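## Task

Take the culture plate labelled W06 out of the incubator and set it down in out-nest O1: lying flat within the nest's locating features, its well A1 at the nest corner marked A1, and its lid seated completely on it. No other plate or lid may end up changed from its starting state. The incubator door has to finish closed and latched by its catch. Anything that stays in place only because the robot is holding it does not count. Release the plate and pull the gripper away at the end.

## Robot and tools

ROBOT. There is one arm: a four-axis SCARA-style plate mover (lift, shoulder, elbow, wrist yaw) carrying a two-finger parallel gripper that is always level and cannot tilt. The commanded point, end_effector_position, lies midway between the two rubber finger pads, roughly 2-3 cm back from the fingertips. Fingers extend along the gripper's +x axis and close along its y axis.

FRAMES. The scene frame has its origin on the table surface under the arm base, +z upward, and +y to the left when facing along +x. All motion offsets, however, are expressed in the gripper's own axes (x forward along fingers, y across, z up); rz is rotation about the gripper z axis, positive from +x toward +y.

execute_actions(actions). actions is a list of actions run one after another; an empty list just returns the current state and images. Each action is a table of 0 to 15 rows and lasts 15 control steps of 1/30 s (0.5 s); if fewer rows are given, the final row repeats. Each row is five numbers in [-1, 1]: dx, dy, dz, rz, opening. The first four are an offset, not a pose: they are measured from the gripper's measured pose at the start of that action (for the first action of a call, the pose in the latest result of this scene), and every row refers back to that same start, not to the row before. Scale: 1.0 equals 0.6 m for dx/dy/dz and 180 degrees for rz. opening is absolute: +1 is fully open (0.140 m), -1 is closed, which still leaves a 0.066 m gap. Going fully open to closed needs at least about 0.6 s. Each step, the command is clipped to 70 mm and 16 degrees from the measured pose, and after an action the arm only continues up to the last clipped pose, so long moves must be spread over several actions.

move(target, speed, blocking). target is a single row of five numbers laid out as above: a gripper-frame offset from the pose shown in this scene's last result, plus an absolute opening (sent when the move begins). The gripper follows a straight path for 0.5 to 10 s; if longer, it halts early. speed is the path's peak in m/s, 0.002 to 0.5 (default 0.25); turning is capped at twice that value in rad/s, taking the shorter direction. The path ignores obstacles, and the real hand can lag, wander or overshoot speed, particularly with the arm near full extension. Faster contact and targets set deeper past a surface both press harder. blocking=false returns after 0.5 s while motion continues; until a result shows it ended, new moves or actions are refused, so use wait or stop. The result adds a "move:" line giving the ending (done, off_target, moving, held, fault) and limits that acted (paced = clipped command; held = a check blocked some steps, after which the arm may speed up sharply), plus the remaining distance to target.

wait(seconds): 0 to 10 s with the last command held; returns early if a running move finishes. stop(): brakes a running move (needs braking distance; fingers keep moving). zoom_image(camera, region): camera is cam_head_left, cam_head_right, cam_high, cam_low or cam_wrist; region is [x0, y0, x1, y1] pixels, at most 504 by 504, origin top-left. finished_scene(scene): give the current scene's number; irreversible; the task must already hold and remain stable.

RESULTS. The state line shows end_effector_position (m) and end_effector_quat_wxyz in the scene frame; printed position can be slightly off, worse at long reach. Joint positions lists lift (m, 0 to 0.550), shoulder (-2.000 to 2.000 rad), elbow (-2.800 to 2.800 rad), wrist yaw (-12.566 to 12.566 rad), then pad gap in m. grip_measured gives finger opening on the command scale; readings may carry a constant bias of about 1 mm. Hand target is the pose the controller is currently driving toward. A "pose unreachable" line means a clearance check altered or blocked the command. MOTOR HOT appears from 85 °C; at 100 °C an OVER-TEMPERATURE FAULT brakes the arm until it cools. Holding loads, even while you think, heats motors.

GRIPPING. To hold something, command an opening below grip_measured; about 0.04 below is firm, less is gentler. Each pad pushes up to about 18 N; a fast close can squeeze harder and even spring open. Held parts may occasionally be tugged briefly.

CAUTIONS. Keep the elbow more than 0.4 rad away from 0 or the arm can fold and fault. Contact torque at a joint's load limit (lift 52.8 N, shoulder 7.92 N m, elbow 3.96 N m, wrist yaw 1.32 N m, including held weight) stops the arm for 10 s and drops the rest of the call. Because offsets start from the measured pose, repeating a small offset against a rigid surface does not increase force, but against something yielding it does. Avoid drops, slips, slams, hard impacts and heavy pushing; anything knocked off the table ends the scene.

SCENE HINTS. Once pushed, the incubator door keeps swinging; if it goes far beyond a right angle its outer face becomes unreachable for closing. Plates in the incubator display their ID on the front. On every labelled item, well A1 sits at the labelled short end, in the corner opposite the labelled long side.

CAMERAS. Five 504x504 images arrive in this order: cam_head_left, cam_head_right, cam_high, cam_low, cam_wrist. Calibration (OpenCV-style K, distortion, T_world_to_cam) is provided; fixed cameras may be off by a couple of degrees and under a centimetre, and the wrist camera pose is derived from joint readings.

Each tool is called after ">>>" by a JSON object that holds its "api" and its "payload".

## Session

>>> {"api": "execute_actions", "payload": {"actions": []}}

Scene clock: 0.00 s.
end_effector_position=(+0.3943, -0.1321, +0.4826) grip_measured=+0.99 end_effector_quat_wxyz=(-0.233, -0.000, -0.000, +0.972)
Joint positions: [ 0.478 -0.946 -1.474 -0.25   0.14 ]
Hand target: +0.394, -0.132, +0.483; -0.233, -0.000, -0.000, +0.972

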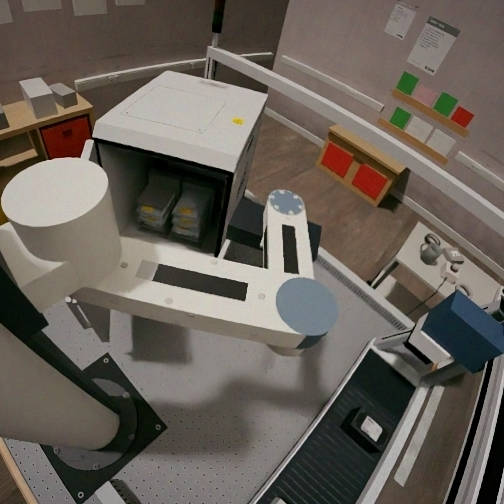

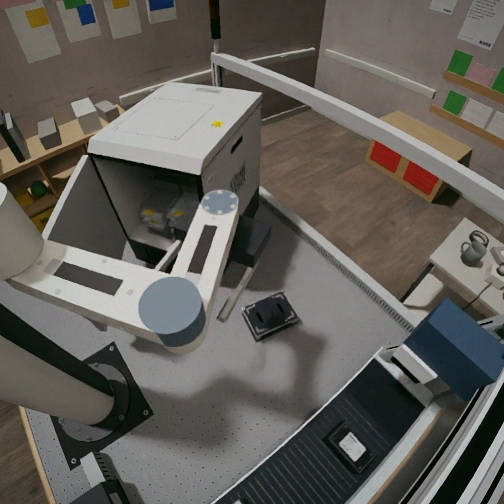

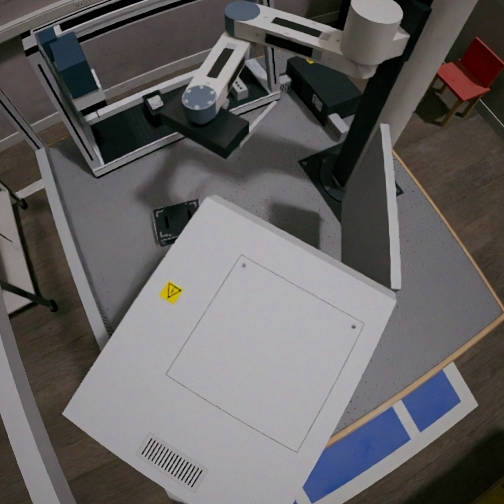

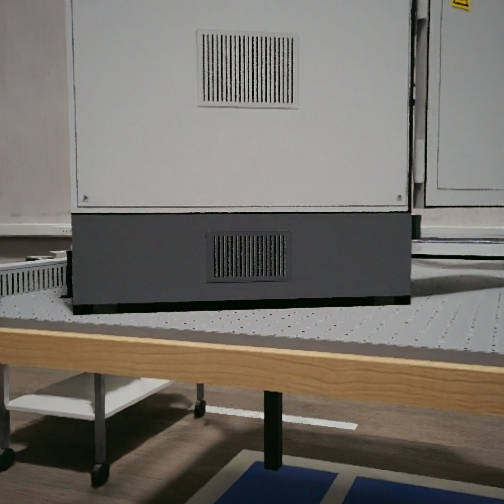

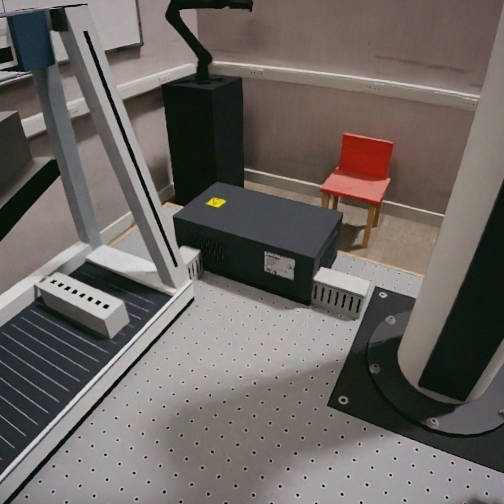

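>>> {"api": "zoom_image", "payload": {"camera": "cam_head_left", "region": [90, 130, 250, 260]}}

>>> {"api": "zoom_image", "payload": {"camera": "cam_head_right", "region": [220, 270, 320, 350]}}

Region (90, 130, 250, 260) of cam_head_left's 504x504 image, scaled by 3.150, with more detail than that image has; it fills the top 410 rows of this view, and the rest is white.

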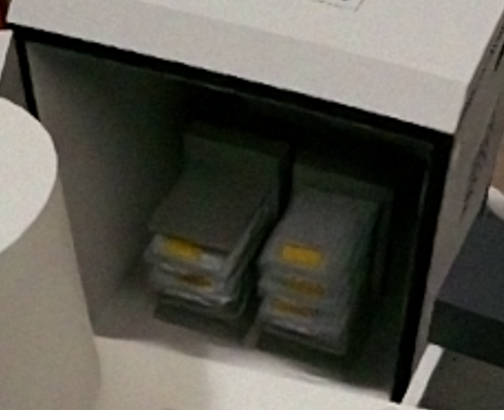

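Region (220, 270, 320, 350) of cam_head_right's 504x504 image, scaled by 5.040, with more detail than that image has; it fills the top 403 rows of this view, and the rest is white.

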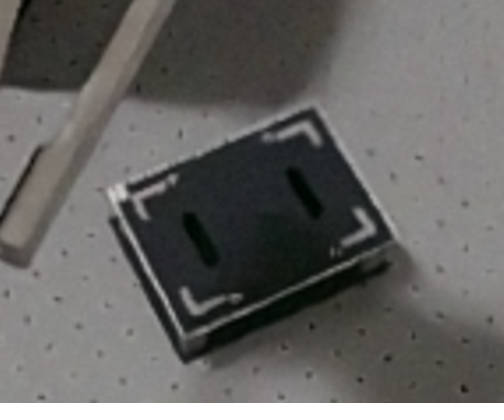

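>>> {"api": "move", "payload": {"target": [-0.27,-0.52,-0.22,-0.967,1]}}

Scene clock: 6.90 s.
end_effector_position=(+0.3969, +0.2194, +0.3506) grip_measured=+0.99 end_effector_quat_wxyz=(+0.959, -0.000, -0.000, +0.284)
Joint positions: [ 0.346 -0.076 -0.679 -4.953  0.14 ]
Hand target: +0.397, +0.219, +0.351; +0.959, -0.000, -0.000, +0.283
Off the commanded pose: 0.000 m, 0 deg.
move: done
camera_calibration (this result's frames):
cam_wrist: T_world_to_cam=[[0.547345, -0.836907, -0.000378042, -0.0234681], [-0.502363, -0.328188, -0.799952, 0.539077], [0.669362, 0.43804, -0.600063, -0.0557411], [0, 0, 0, 1]] pos_world=[0.320968, 0.181695, 0.397779]

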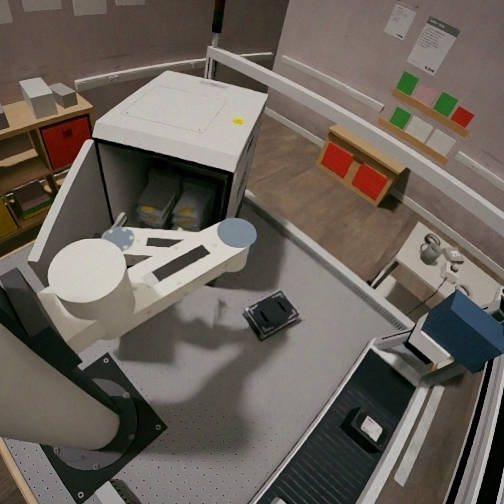

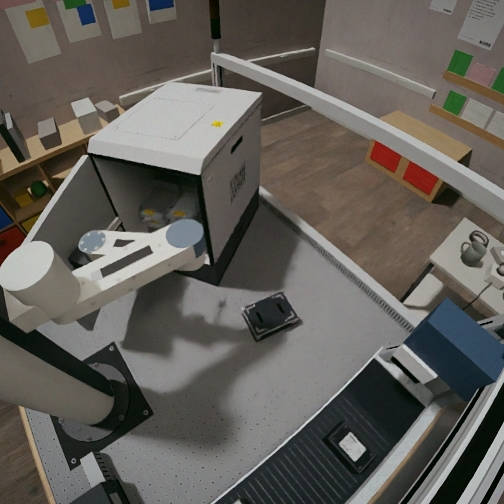

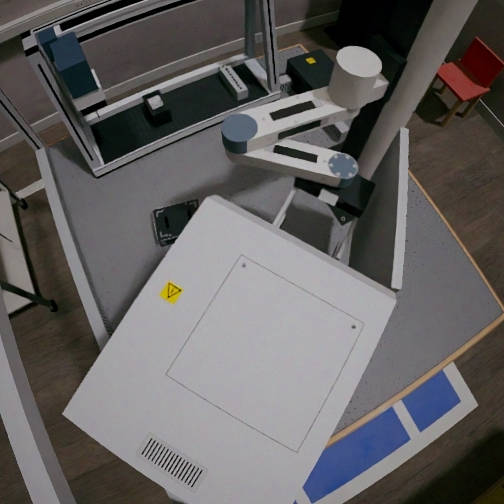

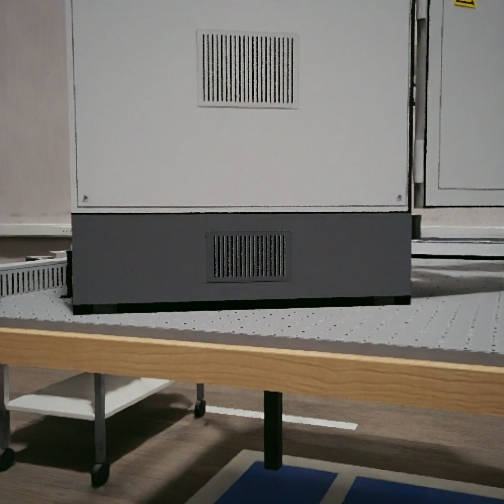

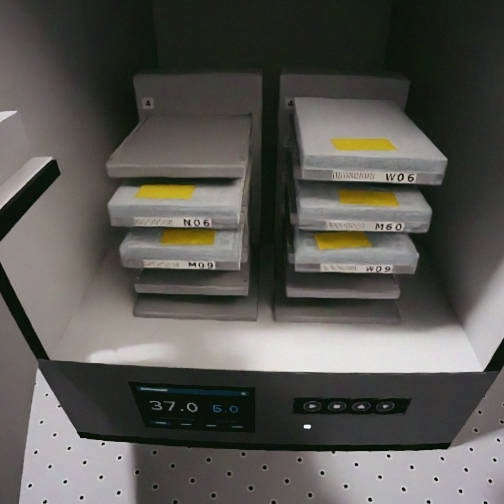

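>>> {"api": "move", "payload": {"target": [0.05,-0.1,-0.083,0,0.3]}}

Scene clock: 7.87 s.
end_effector_position=(+0.4548, +0.1853, +0.3007) grip_measured=+0.30 end_effector_quat_wxyz=(+0.959, -0.000, -0.000, +0.283)
Joint positions: [ 0.296 -0.409 -0.757 -4.543  0.114]
Hand target: +0.455, +0.185, +0.301; +0.959, -0.000, -0.000, +0.284
Off the commanded pose: 0.000 m, 0 deg.
move: done
camera_calibration (this result's frames):
cam_wrist: T_world_to_cam=[[0.546726, -0.837311, -0.000378042, -0.0834098], [-0.502605, -0.327817, -0.799952, 0.517147], [0.669685, 0.437545, -0.600063, -0.109564], [0, 0, 0, 1]] pos_world=[0.378897, 0.147629, 0.347916]

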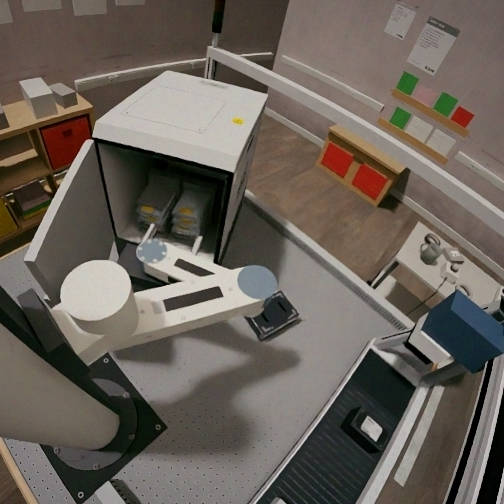

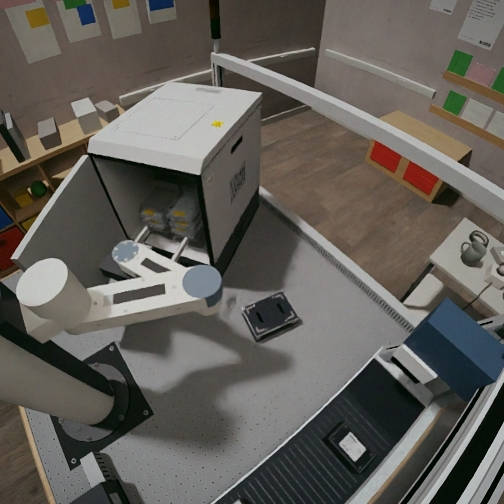

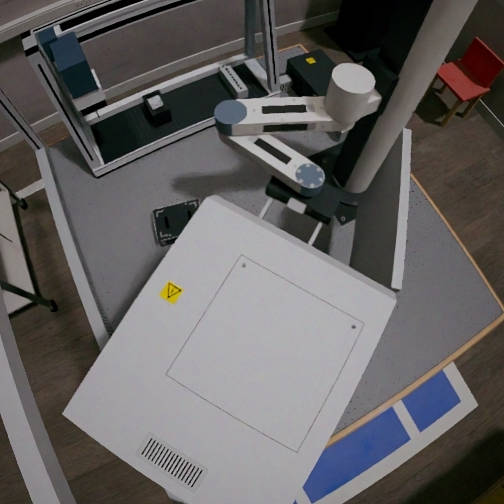

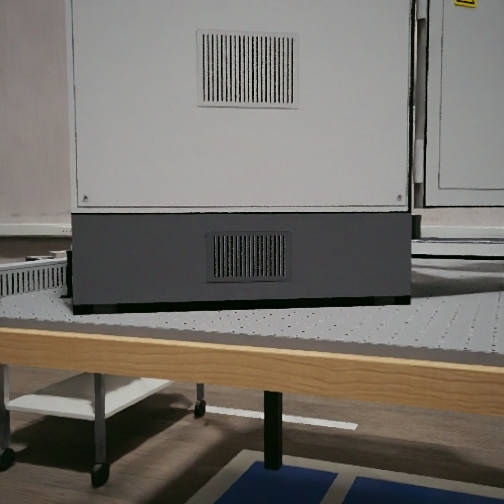

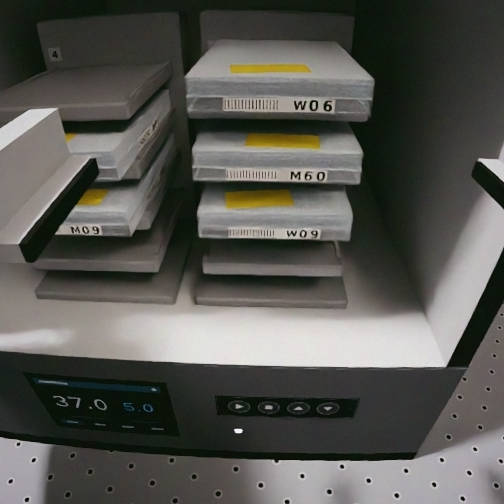

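>>> {"api": "move", "payload": {"target": [0.26,0,-0.008,0,0.3], "speed": 0.1}}

Scene clock: 10.43 s.
end_effector_position=(+0.5857, +0.2701, +0.2962) grip_measured=+0.30 end_effector_quat_wxyz=(+0.959, -0.000, -0.000, +0.283)
Joint positions: [ 0.291 -0.163 -1.478 -4.068  0.114]
Hand target: +0.586, +0.270, +0.296; +0.959, -0.000, -0.000, +0.283
Off the commanded pose: 0.000 m, 0 deg.
move: done
camera_calibration (this result's frames):
cam_wrist: T_world_to_cam=[[0.546951, -0.837165, -0.000378042, -0.084088], [-0.502517, -0.327952, -0.799952, 0.607057], [0.669568, 0.437725, -0.600063, -0.236975], [0, 0, 0, 1]] pos_world=[0.50972, 0.23242, 0.343385]

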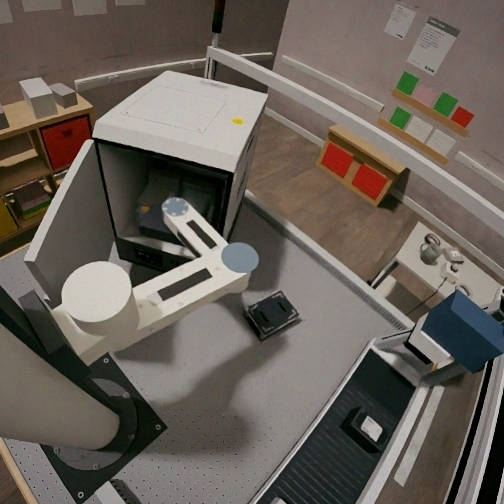

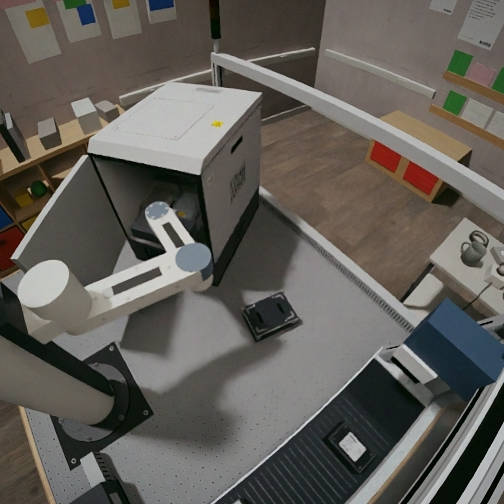

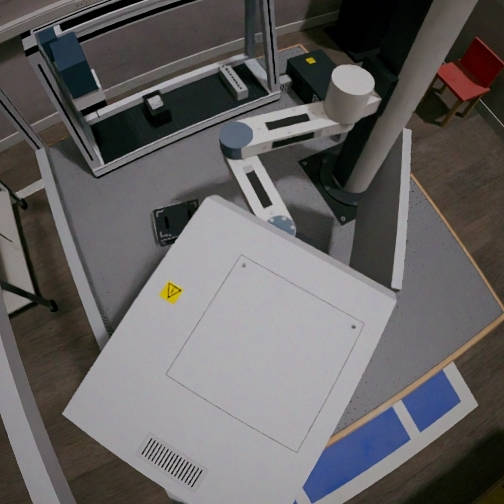

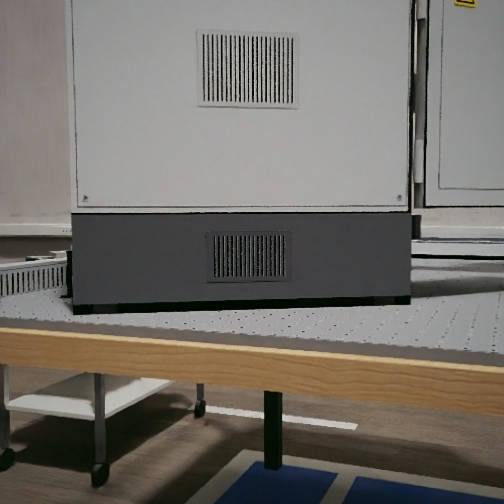

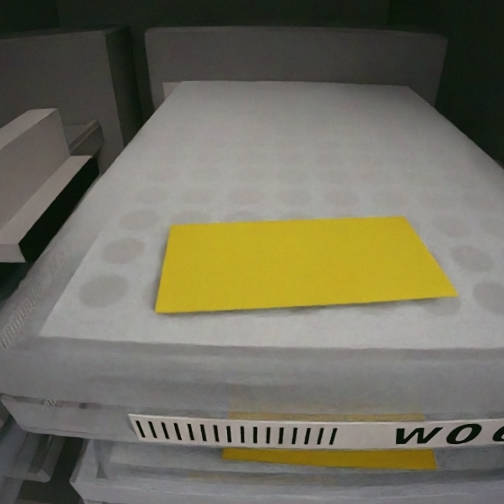

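>>> {"api": "move", "payload": {"target": [0,0,0,0,-0.55]}}

Scene clock: 11.20 s.
end_effector_position=(+0.5876, +0.2681, +0.2963) grip_measured=-0.28 end_effector_quat_wxyz=(+0.961, -0.000, -0.000, +0.278)
Joint positions: [ 0.291 -0.165 -1.481 -4.075  0.092]
Hand target: +0.586, +0.270, +0.296; +0.959, -0.000, -0.000, +0.283
Off the commanded pose: 0.003 m, 1 deg.
move: done
camera_calibration (this result's frames):
cam_wrist: T_world_to_cam=[[0.536926, -0.843629, -0.000378042, -0.0791787], [-0.506393, -0.321935, -0.799952, 0.608081], [0.674742, 0.429707, -0.600063, -0.238238], [0, 0, 0, 1]] pos_world=[0.511191, 0.231338, 0.343448]

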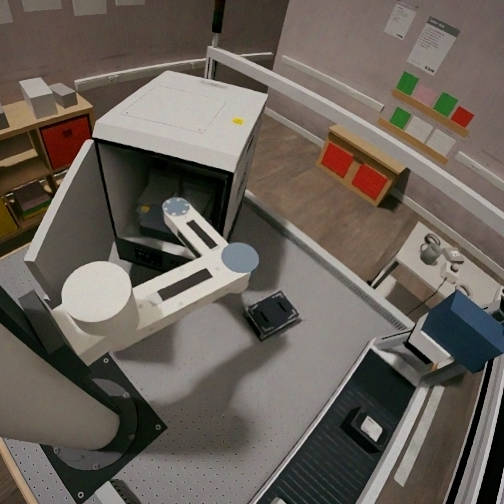

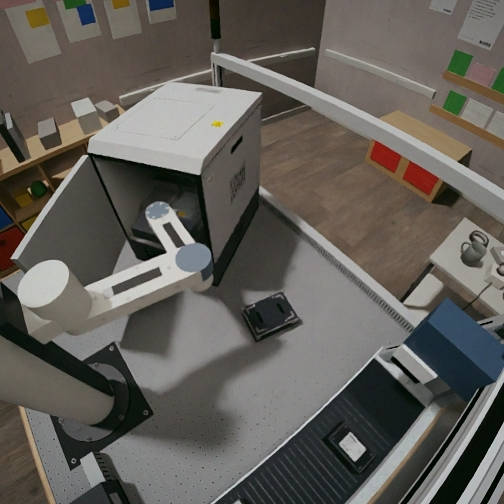

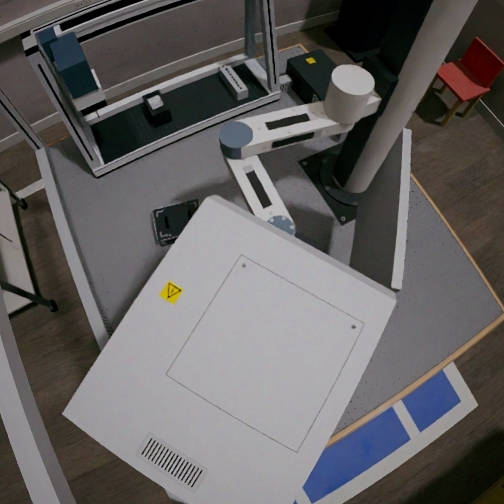

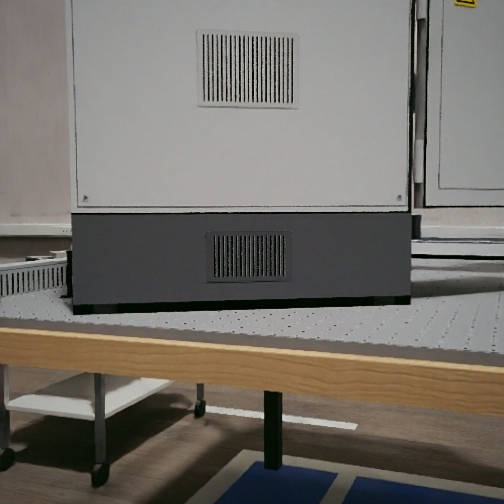

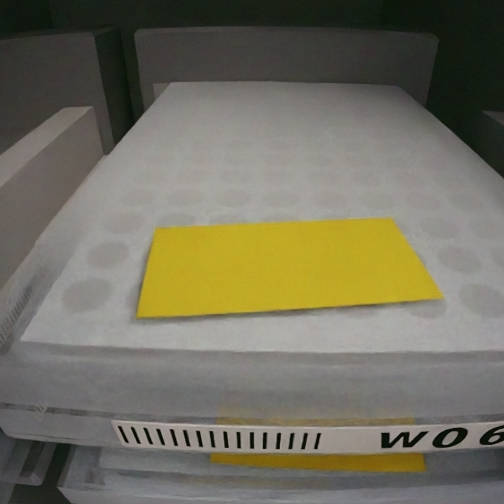

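>>> {"api": "execute_actions", "payload": {"actions": [[[0,0,0,0,0.1]],[[0,0,0.007,0,0.1]],[[0,0,0,0,-0.55]],[[0,0,0,0,-0.55]]]}}

Scene clock: 13.27 s.
end_effector_position=(+0.5877, +0.2680, +0.3005) grip_measured=-0.49 end_effector_quat_wxyz=(+0.961, -0.000, -0.000, +0.277)
Joint positions: [ 0.296 -0.165 -1.481 -4.075  0.085]
Hand target: +0.588, +0.268, +0.301; +0.961, -0.000, -0.000, +0.277
Off the commanded pose: 0.000 m, 0 deg.
camera_calibration (this result's frames):
cam_wrist: T_world_to_cam=[[0.536354, -0.843993, -0.000378042, -0.0789396], [-0.506611, -0.321591, -0.799952, 0.61154], [0.675033, 0.42925, -0.600063, -0.235745], [0, 0, 0, 1]] pos_world=[0.511288, 0.231235, 0.347711]

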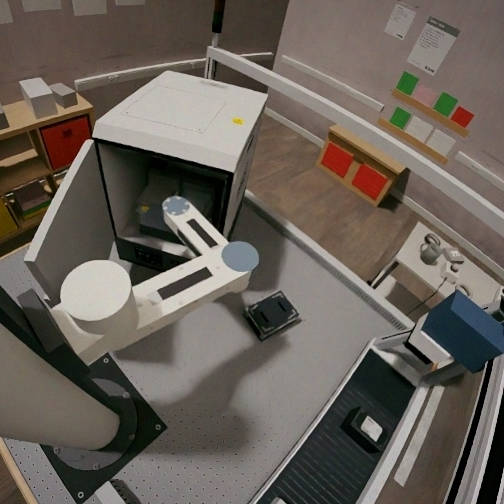

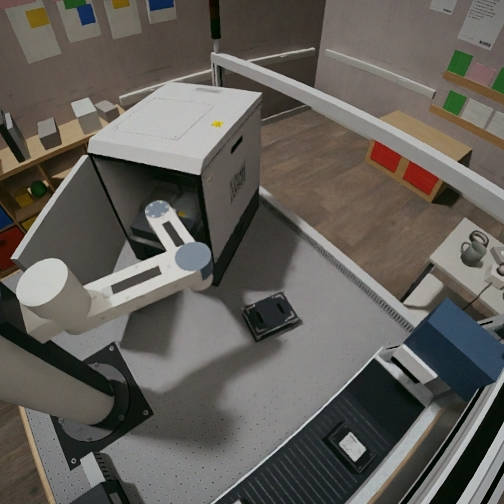

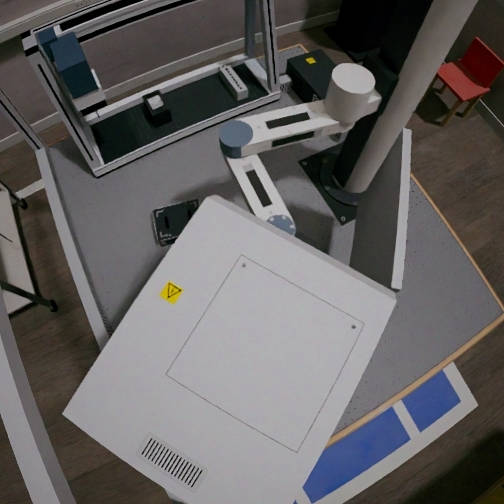

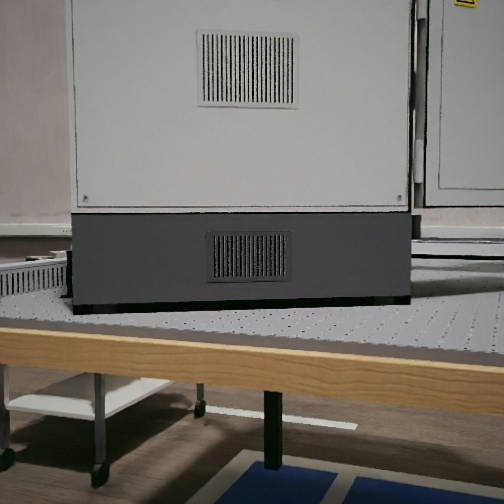

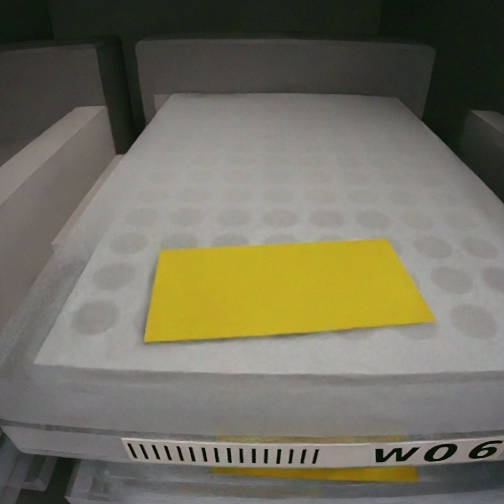

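Lift and back out.

>>> {"api": "move", "payload": {"target": [0,0,0.015,0,-0.55], "speed": 0.05}}

>>> {"api": "move", "payload": {"target": [-0.3,0,0,0,-0.55], "speed": 0.15}}

Scene clock: 14.03 s.
end_effector_position=(+0.5877, +0.2680, +0.3095) grip_measured=-0.49 end_effector_quat_wxyz=(+0.961, -0.000, -0.000, +0.277)
Joint positions: [ 0.305 -0.165 -1.481 -4.075  0.085]
Hand target: +0.588, +0.268, +0.310; +0.961, -0.000, -0.000, +0.277
Off the commanded pose: 0.000 m, 0 deg.
move: done
camera_calibration (this result's frames):
cam_wrist: T_world_to_cam=[[0.53635, -0.843995, -0.000378042, -0.0789344], [-0.506613, -0.321589, -0.799952, 0.618734], [0.675035, 0.429246, -0.600063, -0.230351], [0, 0, 0, 1]] pos_world=[0.51129, 0.231235, 0.356703]

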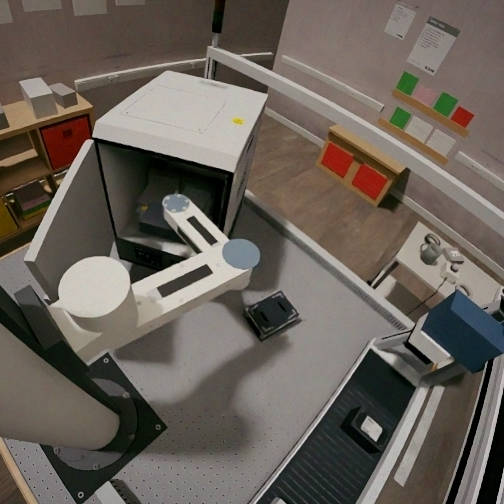

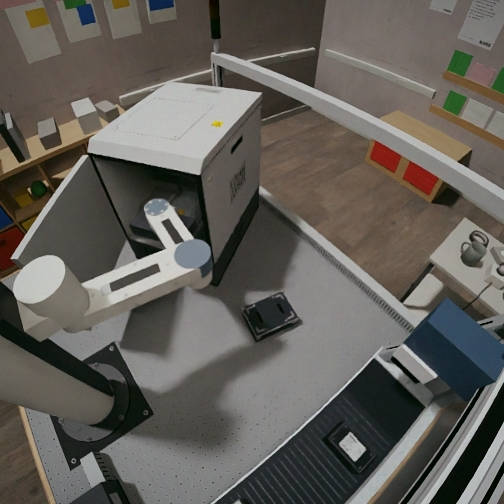

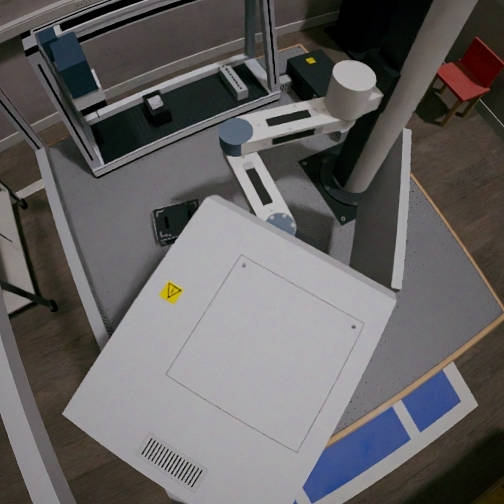

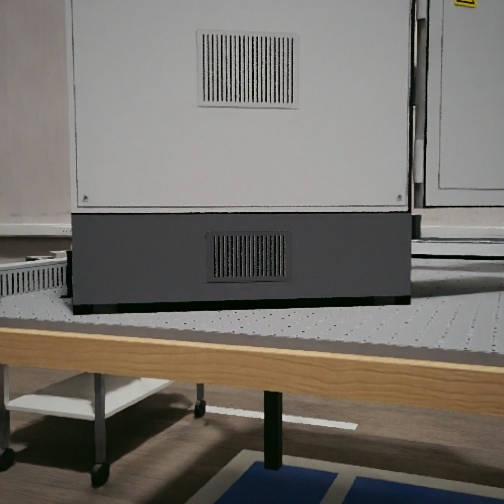

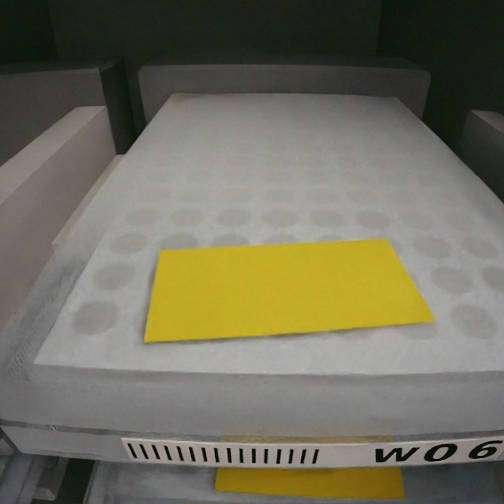

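Scene clock: 15.53 s.
end_effector_position=(+0.4354, +0.1720, +0.3095) grip_measured=-0.49 end_effector_quat_wxyz=(+0.961, -0.000, -0.000, +0.277)
Joint positions: [ 0.305 -0.419 -0.658 -4.644  0.085]
Hand target: +0.435, +0.172, +0.310; +0.961, -0.000, -0.000, +0.277
Off the commanded pose: 0.000 m, 0 deg.
move: done
camera_calibration (this result's frames):
cam_wrist: T_world_to_cam=[[0.536626, -0.84382, -0.000378042, -0.0784307], [-0.506508, -0.321755, -0.799952, 0.510681], [0.674894, 0.429467, -0.600063, -0.086318], [0, 0, 0, 1]] pos_world=[0.359007, 0.135203, 0.356694]

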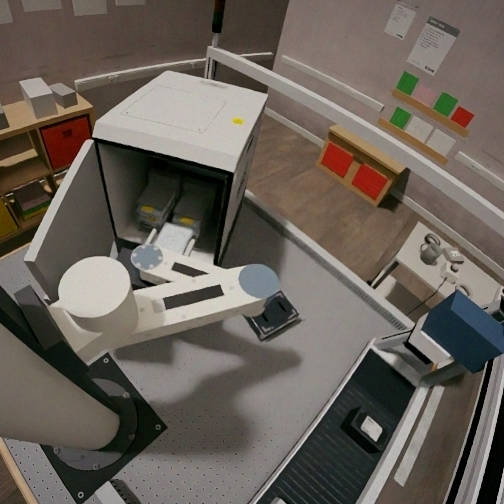

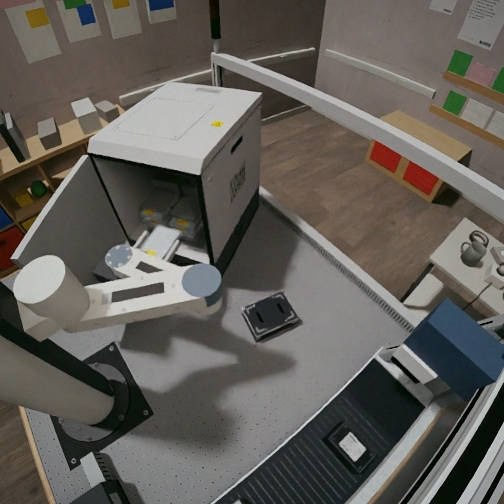

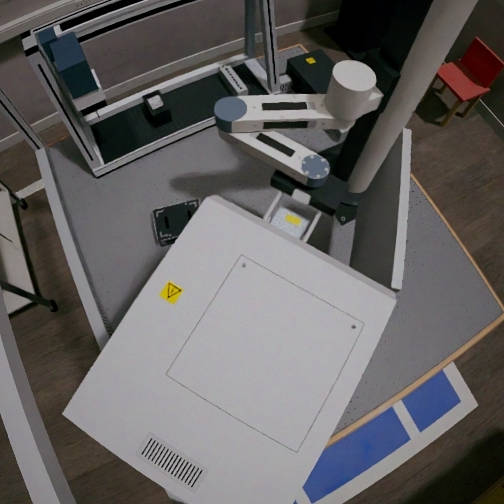

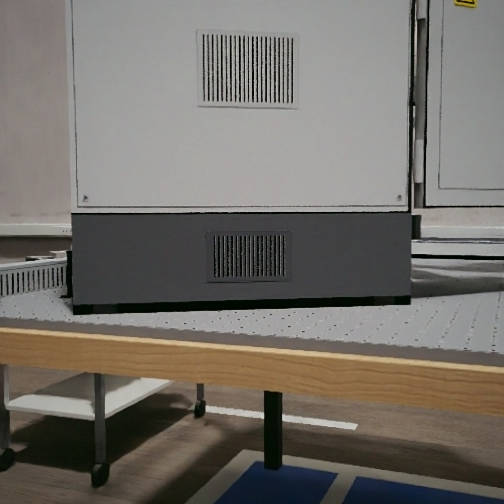

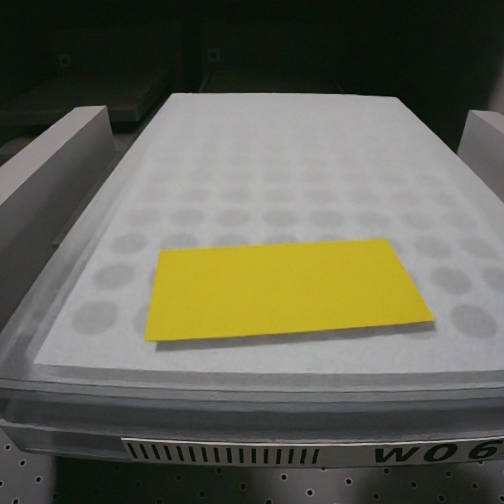

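>>> {"api": "move", "payload": {"target": [0.035,-0.59,-0.3,-0.245,-0.55], "speed": 0.2}}

Scene clock: 18.17 s.
end_effector_position=(+0.6420, -0.1164, +0.1294) grip_measured=-0.49 end_effector_quat_wxyz=(+0.995, -0.000, -0.000, -0.104)
Joint positions: [ 0.124 -1.028 -1.426 -4.037  0.085]
Hand target: +0.642, -0.116, +0.130; +0.995, -0.000, -0.000, -0.104
Off the commanded pose: 0.000 m, 0 deg.
move: done
camera_calibration (this result's frames):
cam_wrist: T_world_to_cam=[[-0.202538, -0.979274, -0.000378042, 0.0260435], [-0.587565, 0.121832, -0.799952, 0.482159], [0.783419, -0.161799, -0.600063, -0.348469], [0, 0, 0, 1]] pos_world=[0.561572, -0.0896204, 0.176611]

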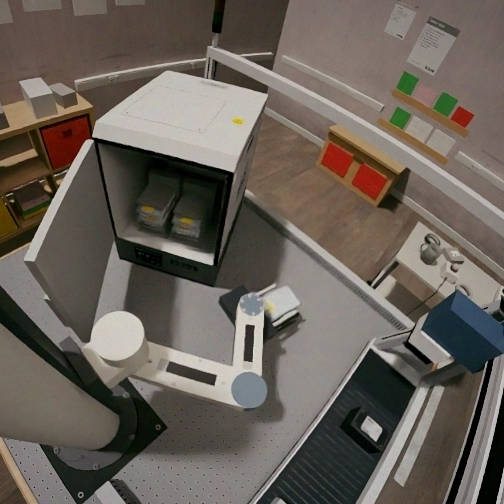

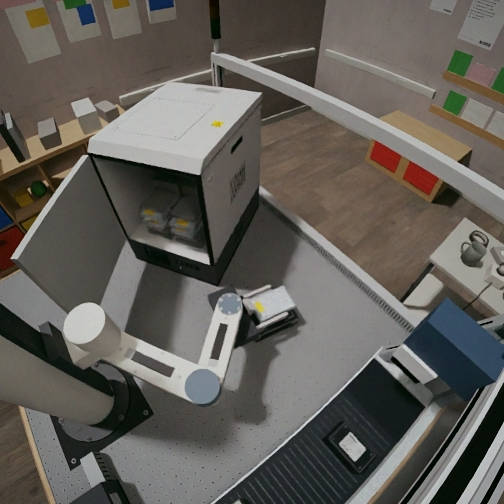

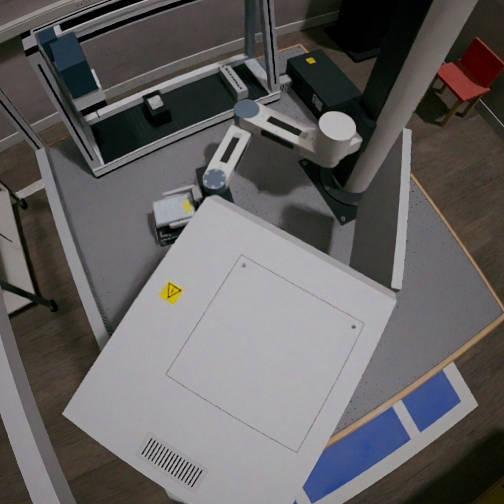

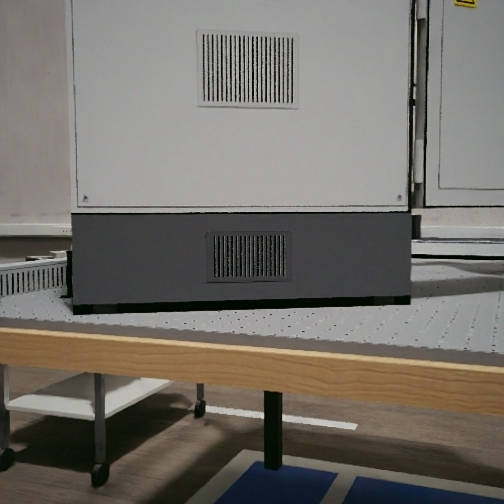

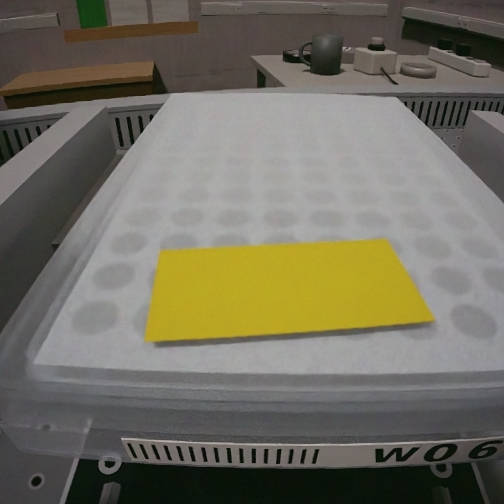

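Lower to about 0.06 and inspect.

>>> {"api": "move", "payload": {"target": [0,0,-0.11,0,-0.55], "speed": 0.08}}

>>> {"api": "zoom_image", "payload": {"camera": "cam_head_right", "region": [210, 270, 320, 360]}}

>>> {"api": "zoom_image", "payload": {"camera": "cam_high", "region": [130, 170, 230, 260]}}

Scene clock: 29.17 s.
end_effector_position=(+0.6416, -0.1163, +0.0666) grip_measured=-0.49 end_effector_quat_wxyz=(+0.995, -0.000, -0.000, -0.104)
Joint positions: [ 0.062 -1.029 -1.424 -4.038  0.085]
Hand target: +0.642, -0.116, +0.066; +0.995, -0.000, -0.000, -0.104
Off the commanded pose: 0.003 m, 0 deg.
TORQUE FAULT: the external load on joint 1 (lift) reached its load limit, and the arm stopped for 10 seconds. That time counts as 20 of the actions that you can send in this scene. The arm's remaining commands of this call were not run. The arm holds where it stopped, with its grip as last carried out, and accepts commands again: back off and push less far. The arm stops again, at the same cost, whenever a joint's load reaches its limit.
move: fault
camera_calibration (this result's frames):
cam_wrist: T_world_to_cam=[[-0.202339, -0.979315, -0.000378042, 0.0259038], [-0.58759, 0.121713, -0.799952, 0.431705], [0.783452, -0.16164, -0.600063, -0.385858], [0, 0, 0, 1]] pos_world=[0.561208, -0.0895461, 0.113814]

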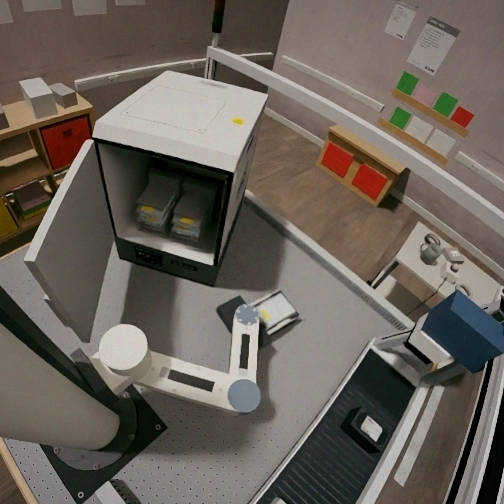

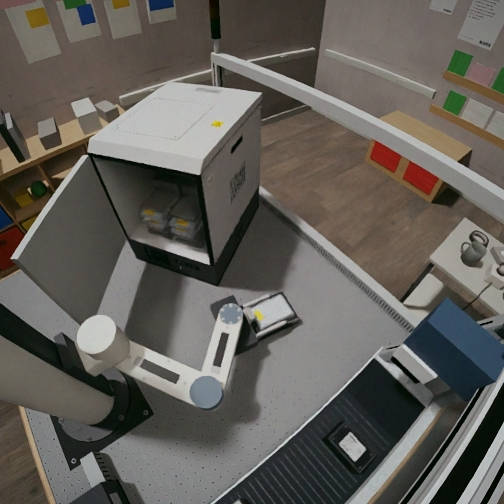

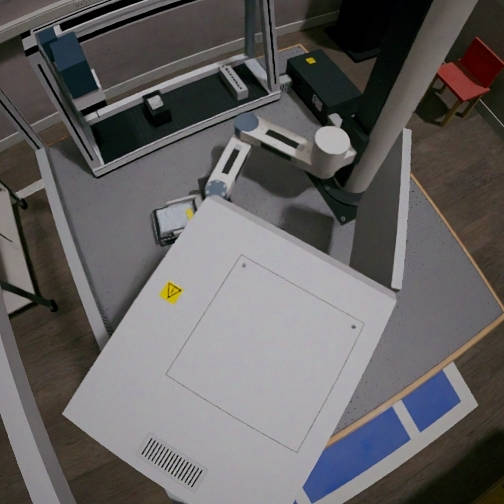

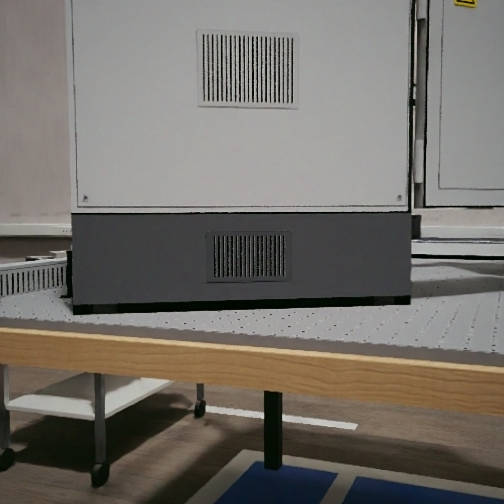

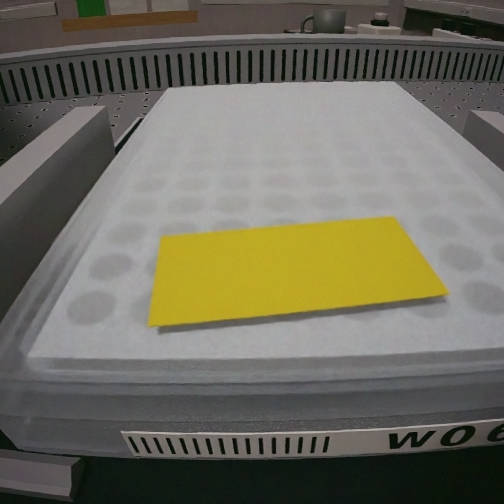

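Region (210, 270, 320, 360) of cam_head_right's 504x504 image, scaled by 4.582, with more detail than that image has; it fills the top 412 rows of this view, and the rest is white.

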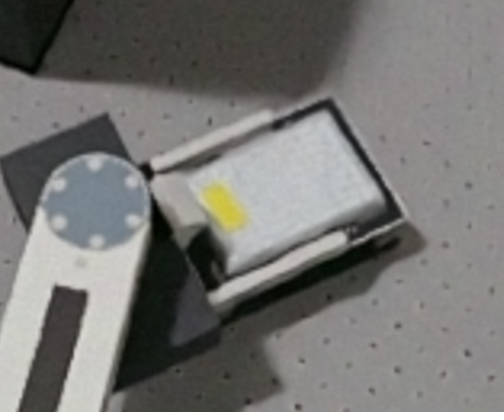

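Region (130, 170, 230, 260) of cam_high's 504x504 image, scaled by 5.040, with more detail than that image has; it fills the top 454 rows of this view, and the rest is white.

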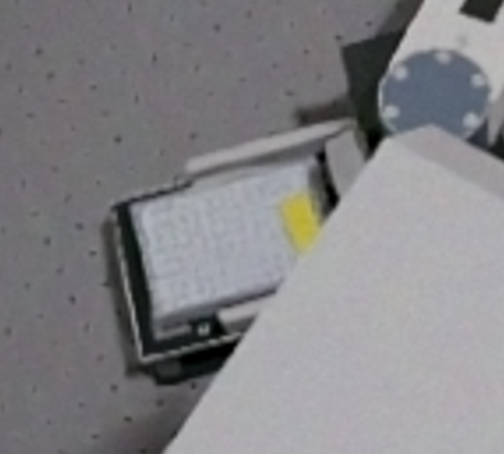

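>>> {"api": "move", "payload": {"target": [0,0.012,0.015,0,-0.55], "speed": 0.05}}

>>> {"api": "zoom_image", "payload": {"camera": "cam_head_right", "region": [210, 270, 320, 360]}}

>>> {"api": "zoom_image", "payload": {"camera": "cam_high", "region": [130, 170, 230, 260]}}

Scene clock: 30.00 s.
end_effector_position=(+0.6431, -0.1093, +0.0756) grip_measured=-0.49 end_effector_quat_wxyz=(+0.995, -0.000, -0.000, -0.104)
Joint positions: [ 0.071 -1.009 -1.422 -4.06   0.085]
Hand target: +0.643, -0.109, +0.076; +0.995, -0.000, -0.000, -0.104
Off the commanded pose: 0.000 m, 0 deg.
move: done
camera_calibration (this result's frames):
cam_wrist: T_world_to_cam=[[-0.202109, -0.979363, -0.000378042, 0.032962], [-0.587619, 0.121574, -0.799952, 0.438919], [0.78349, -0.161455, -0.600063, -0.380489], [0, 0, 0, 1]] pos_world=[0.562689, -0.0825116, 0.122809]

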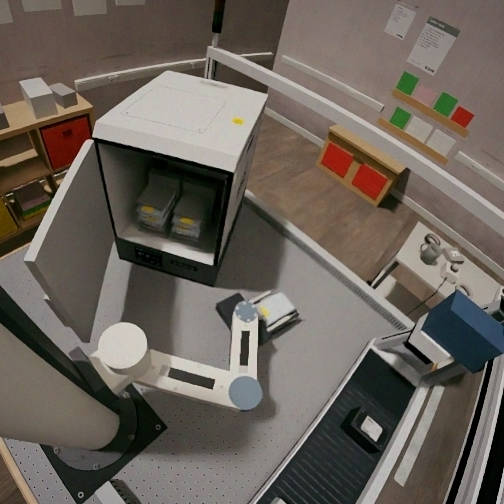

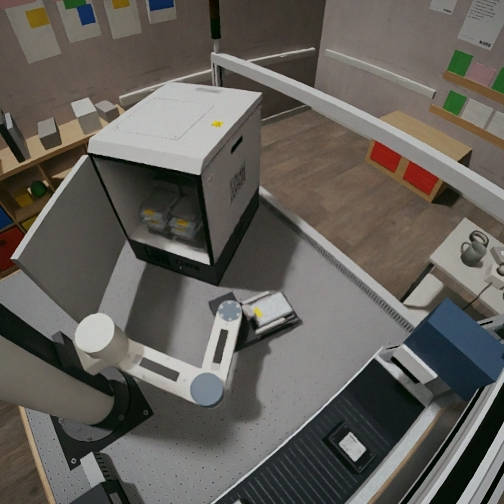

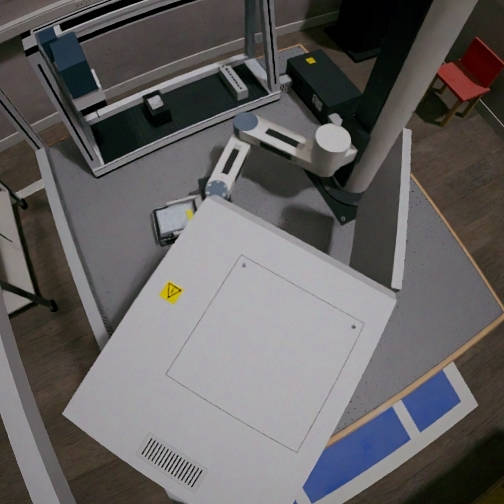

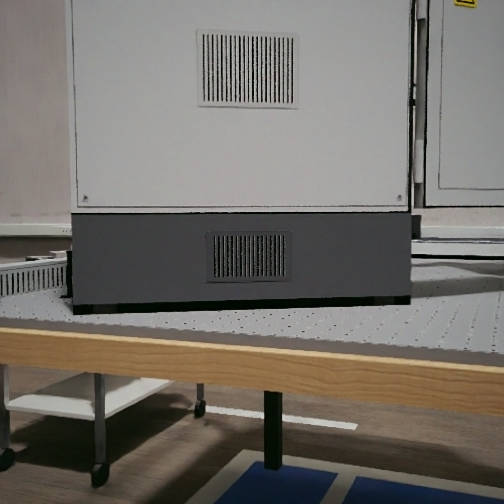

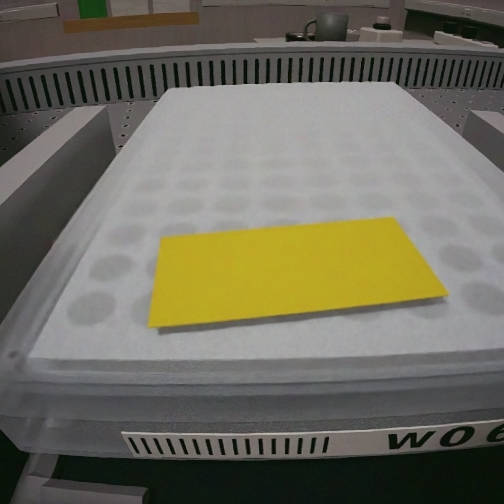

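Region (210, 270, 320, 360) of cam_head_right's 504x504 image, scaled by 4.582, with more detail than that image has; it fills the top 412 rows of this view, and the rest is white.

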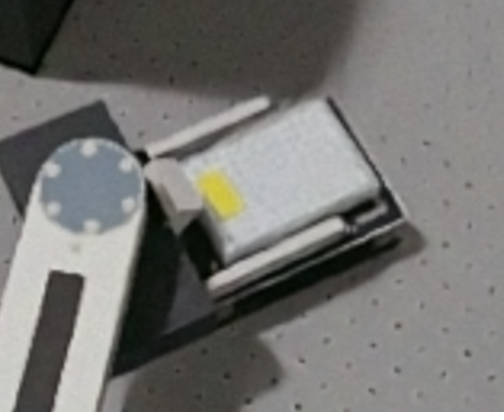

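Region (130, 170, 230, 260) of cam_high's 504x504 image, scaled by 5.040, with more detail than that image has; it fills the top 454 rows of this view, and the rest is white.

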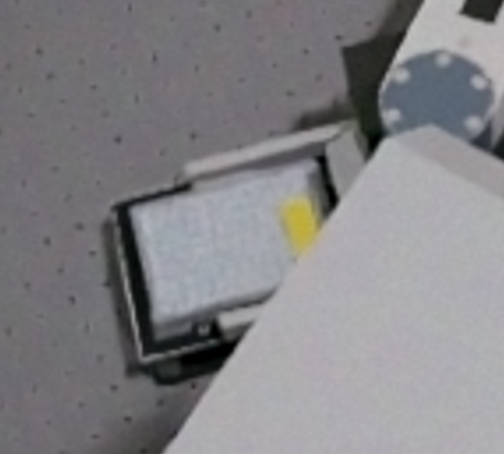

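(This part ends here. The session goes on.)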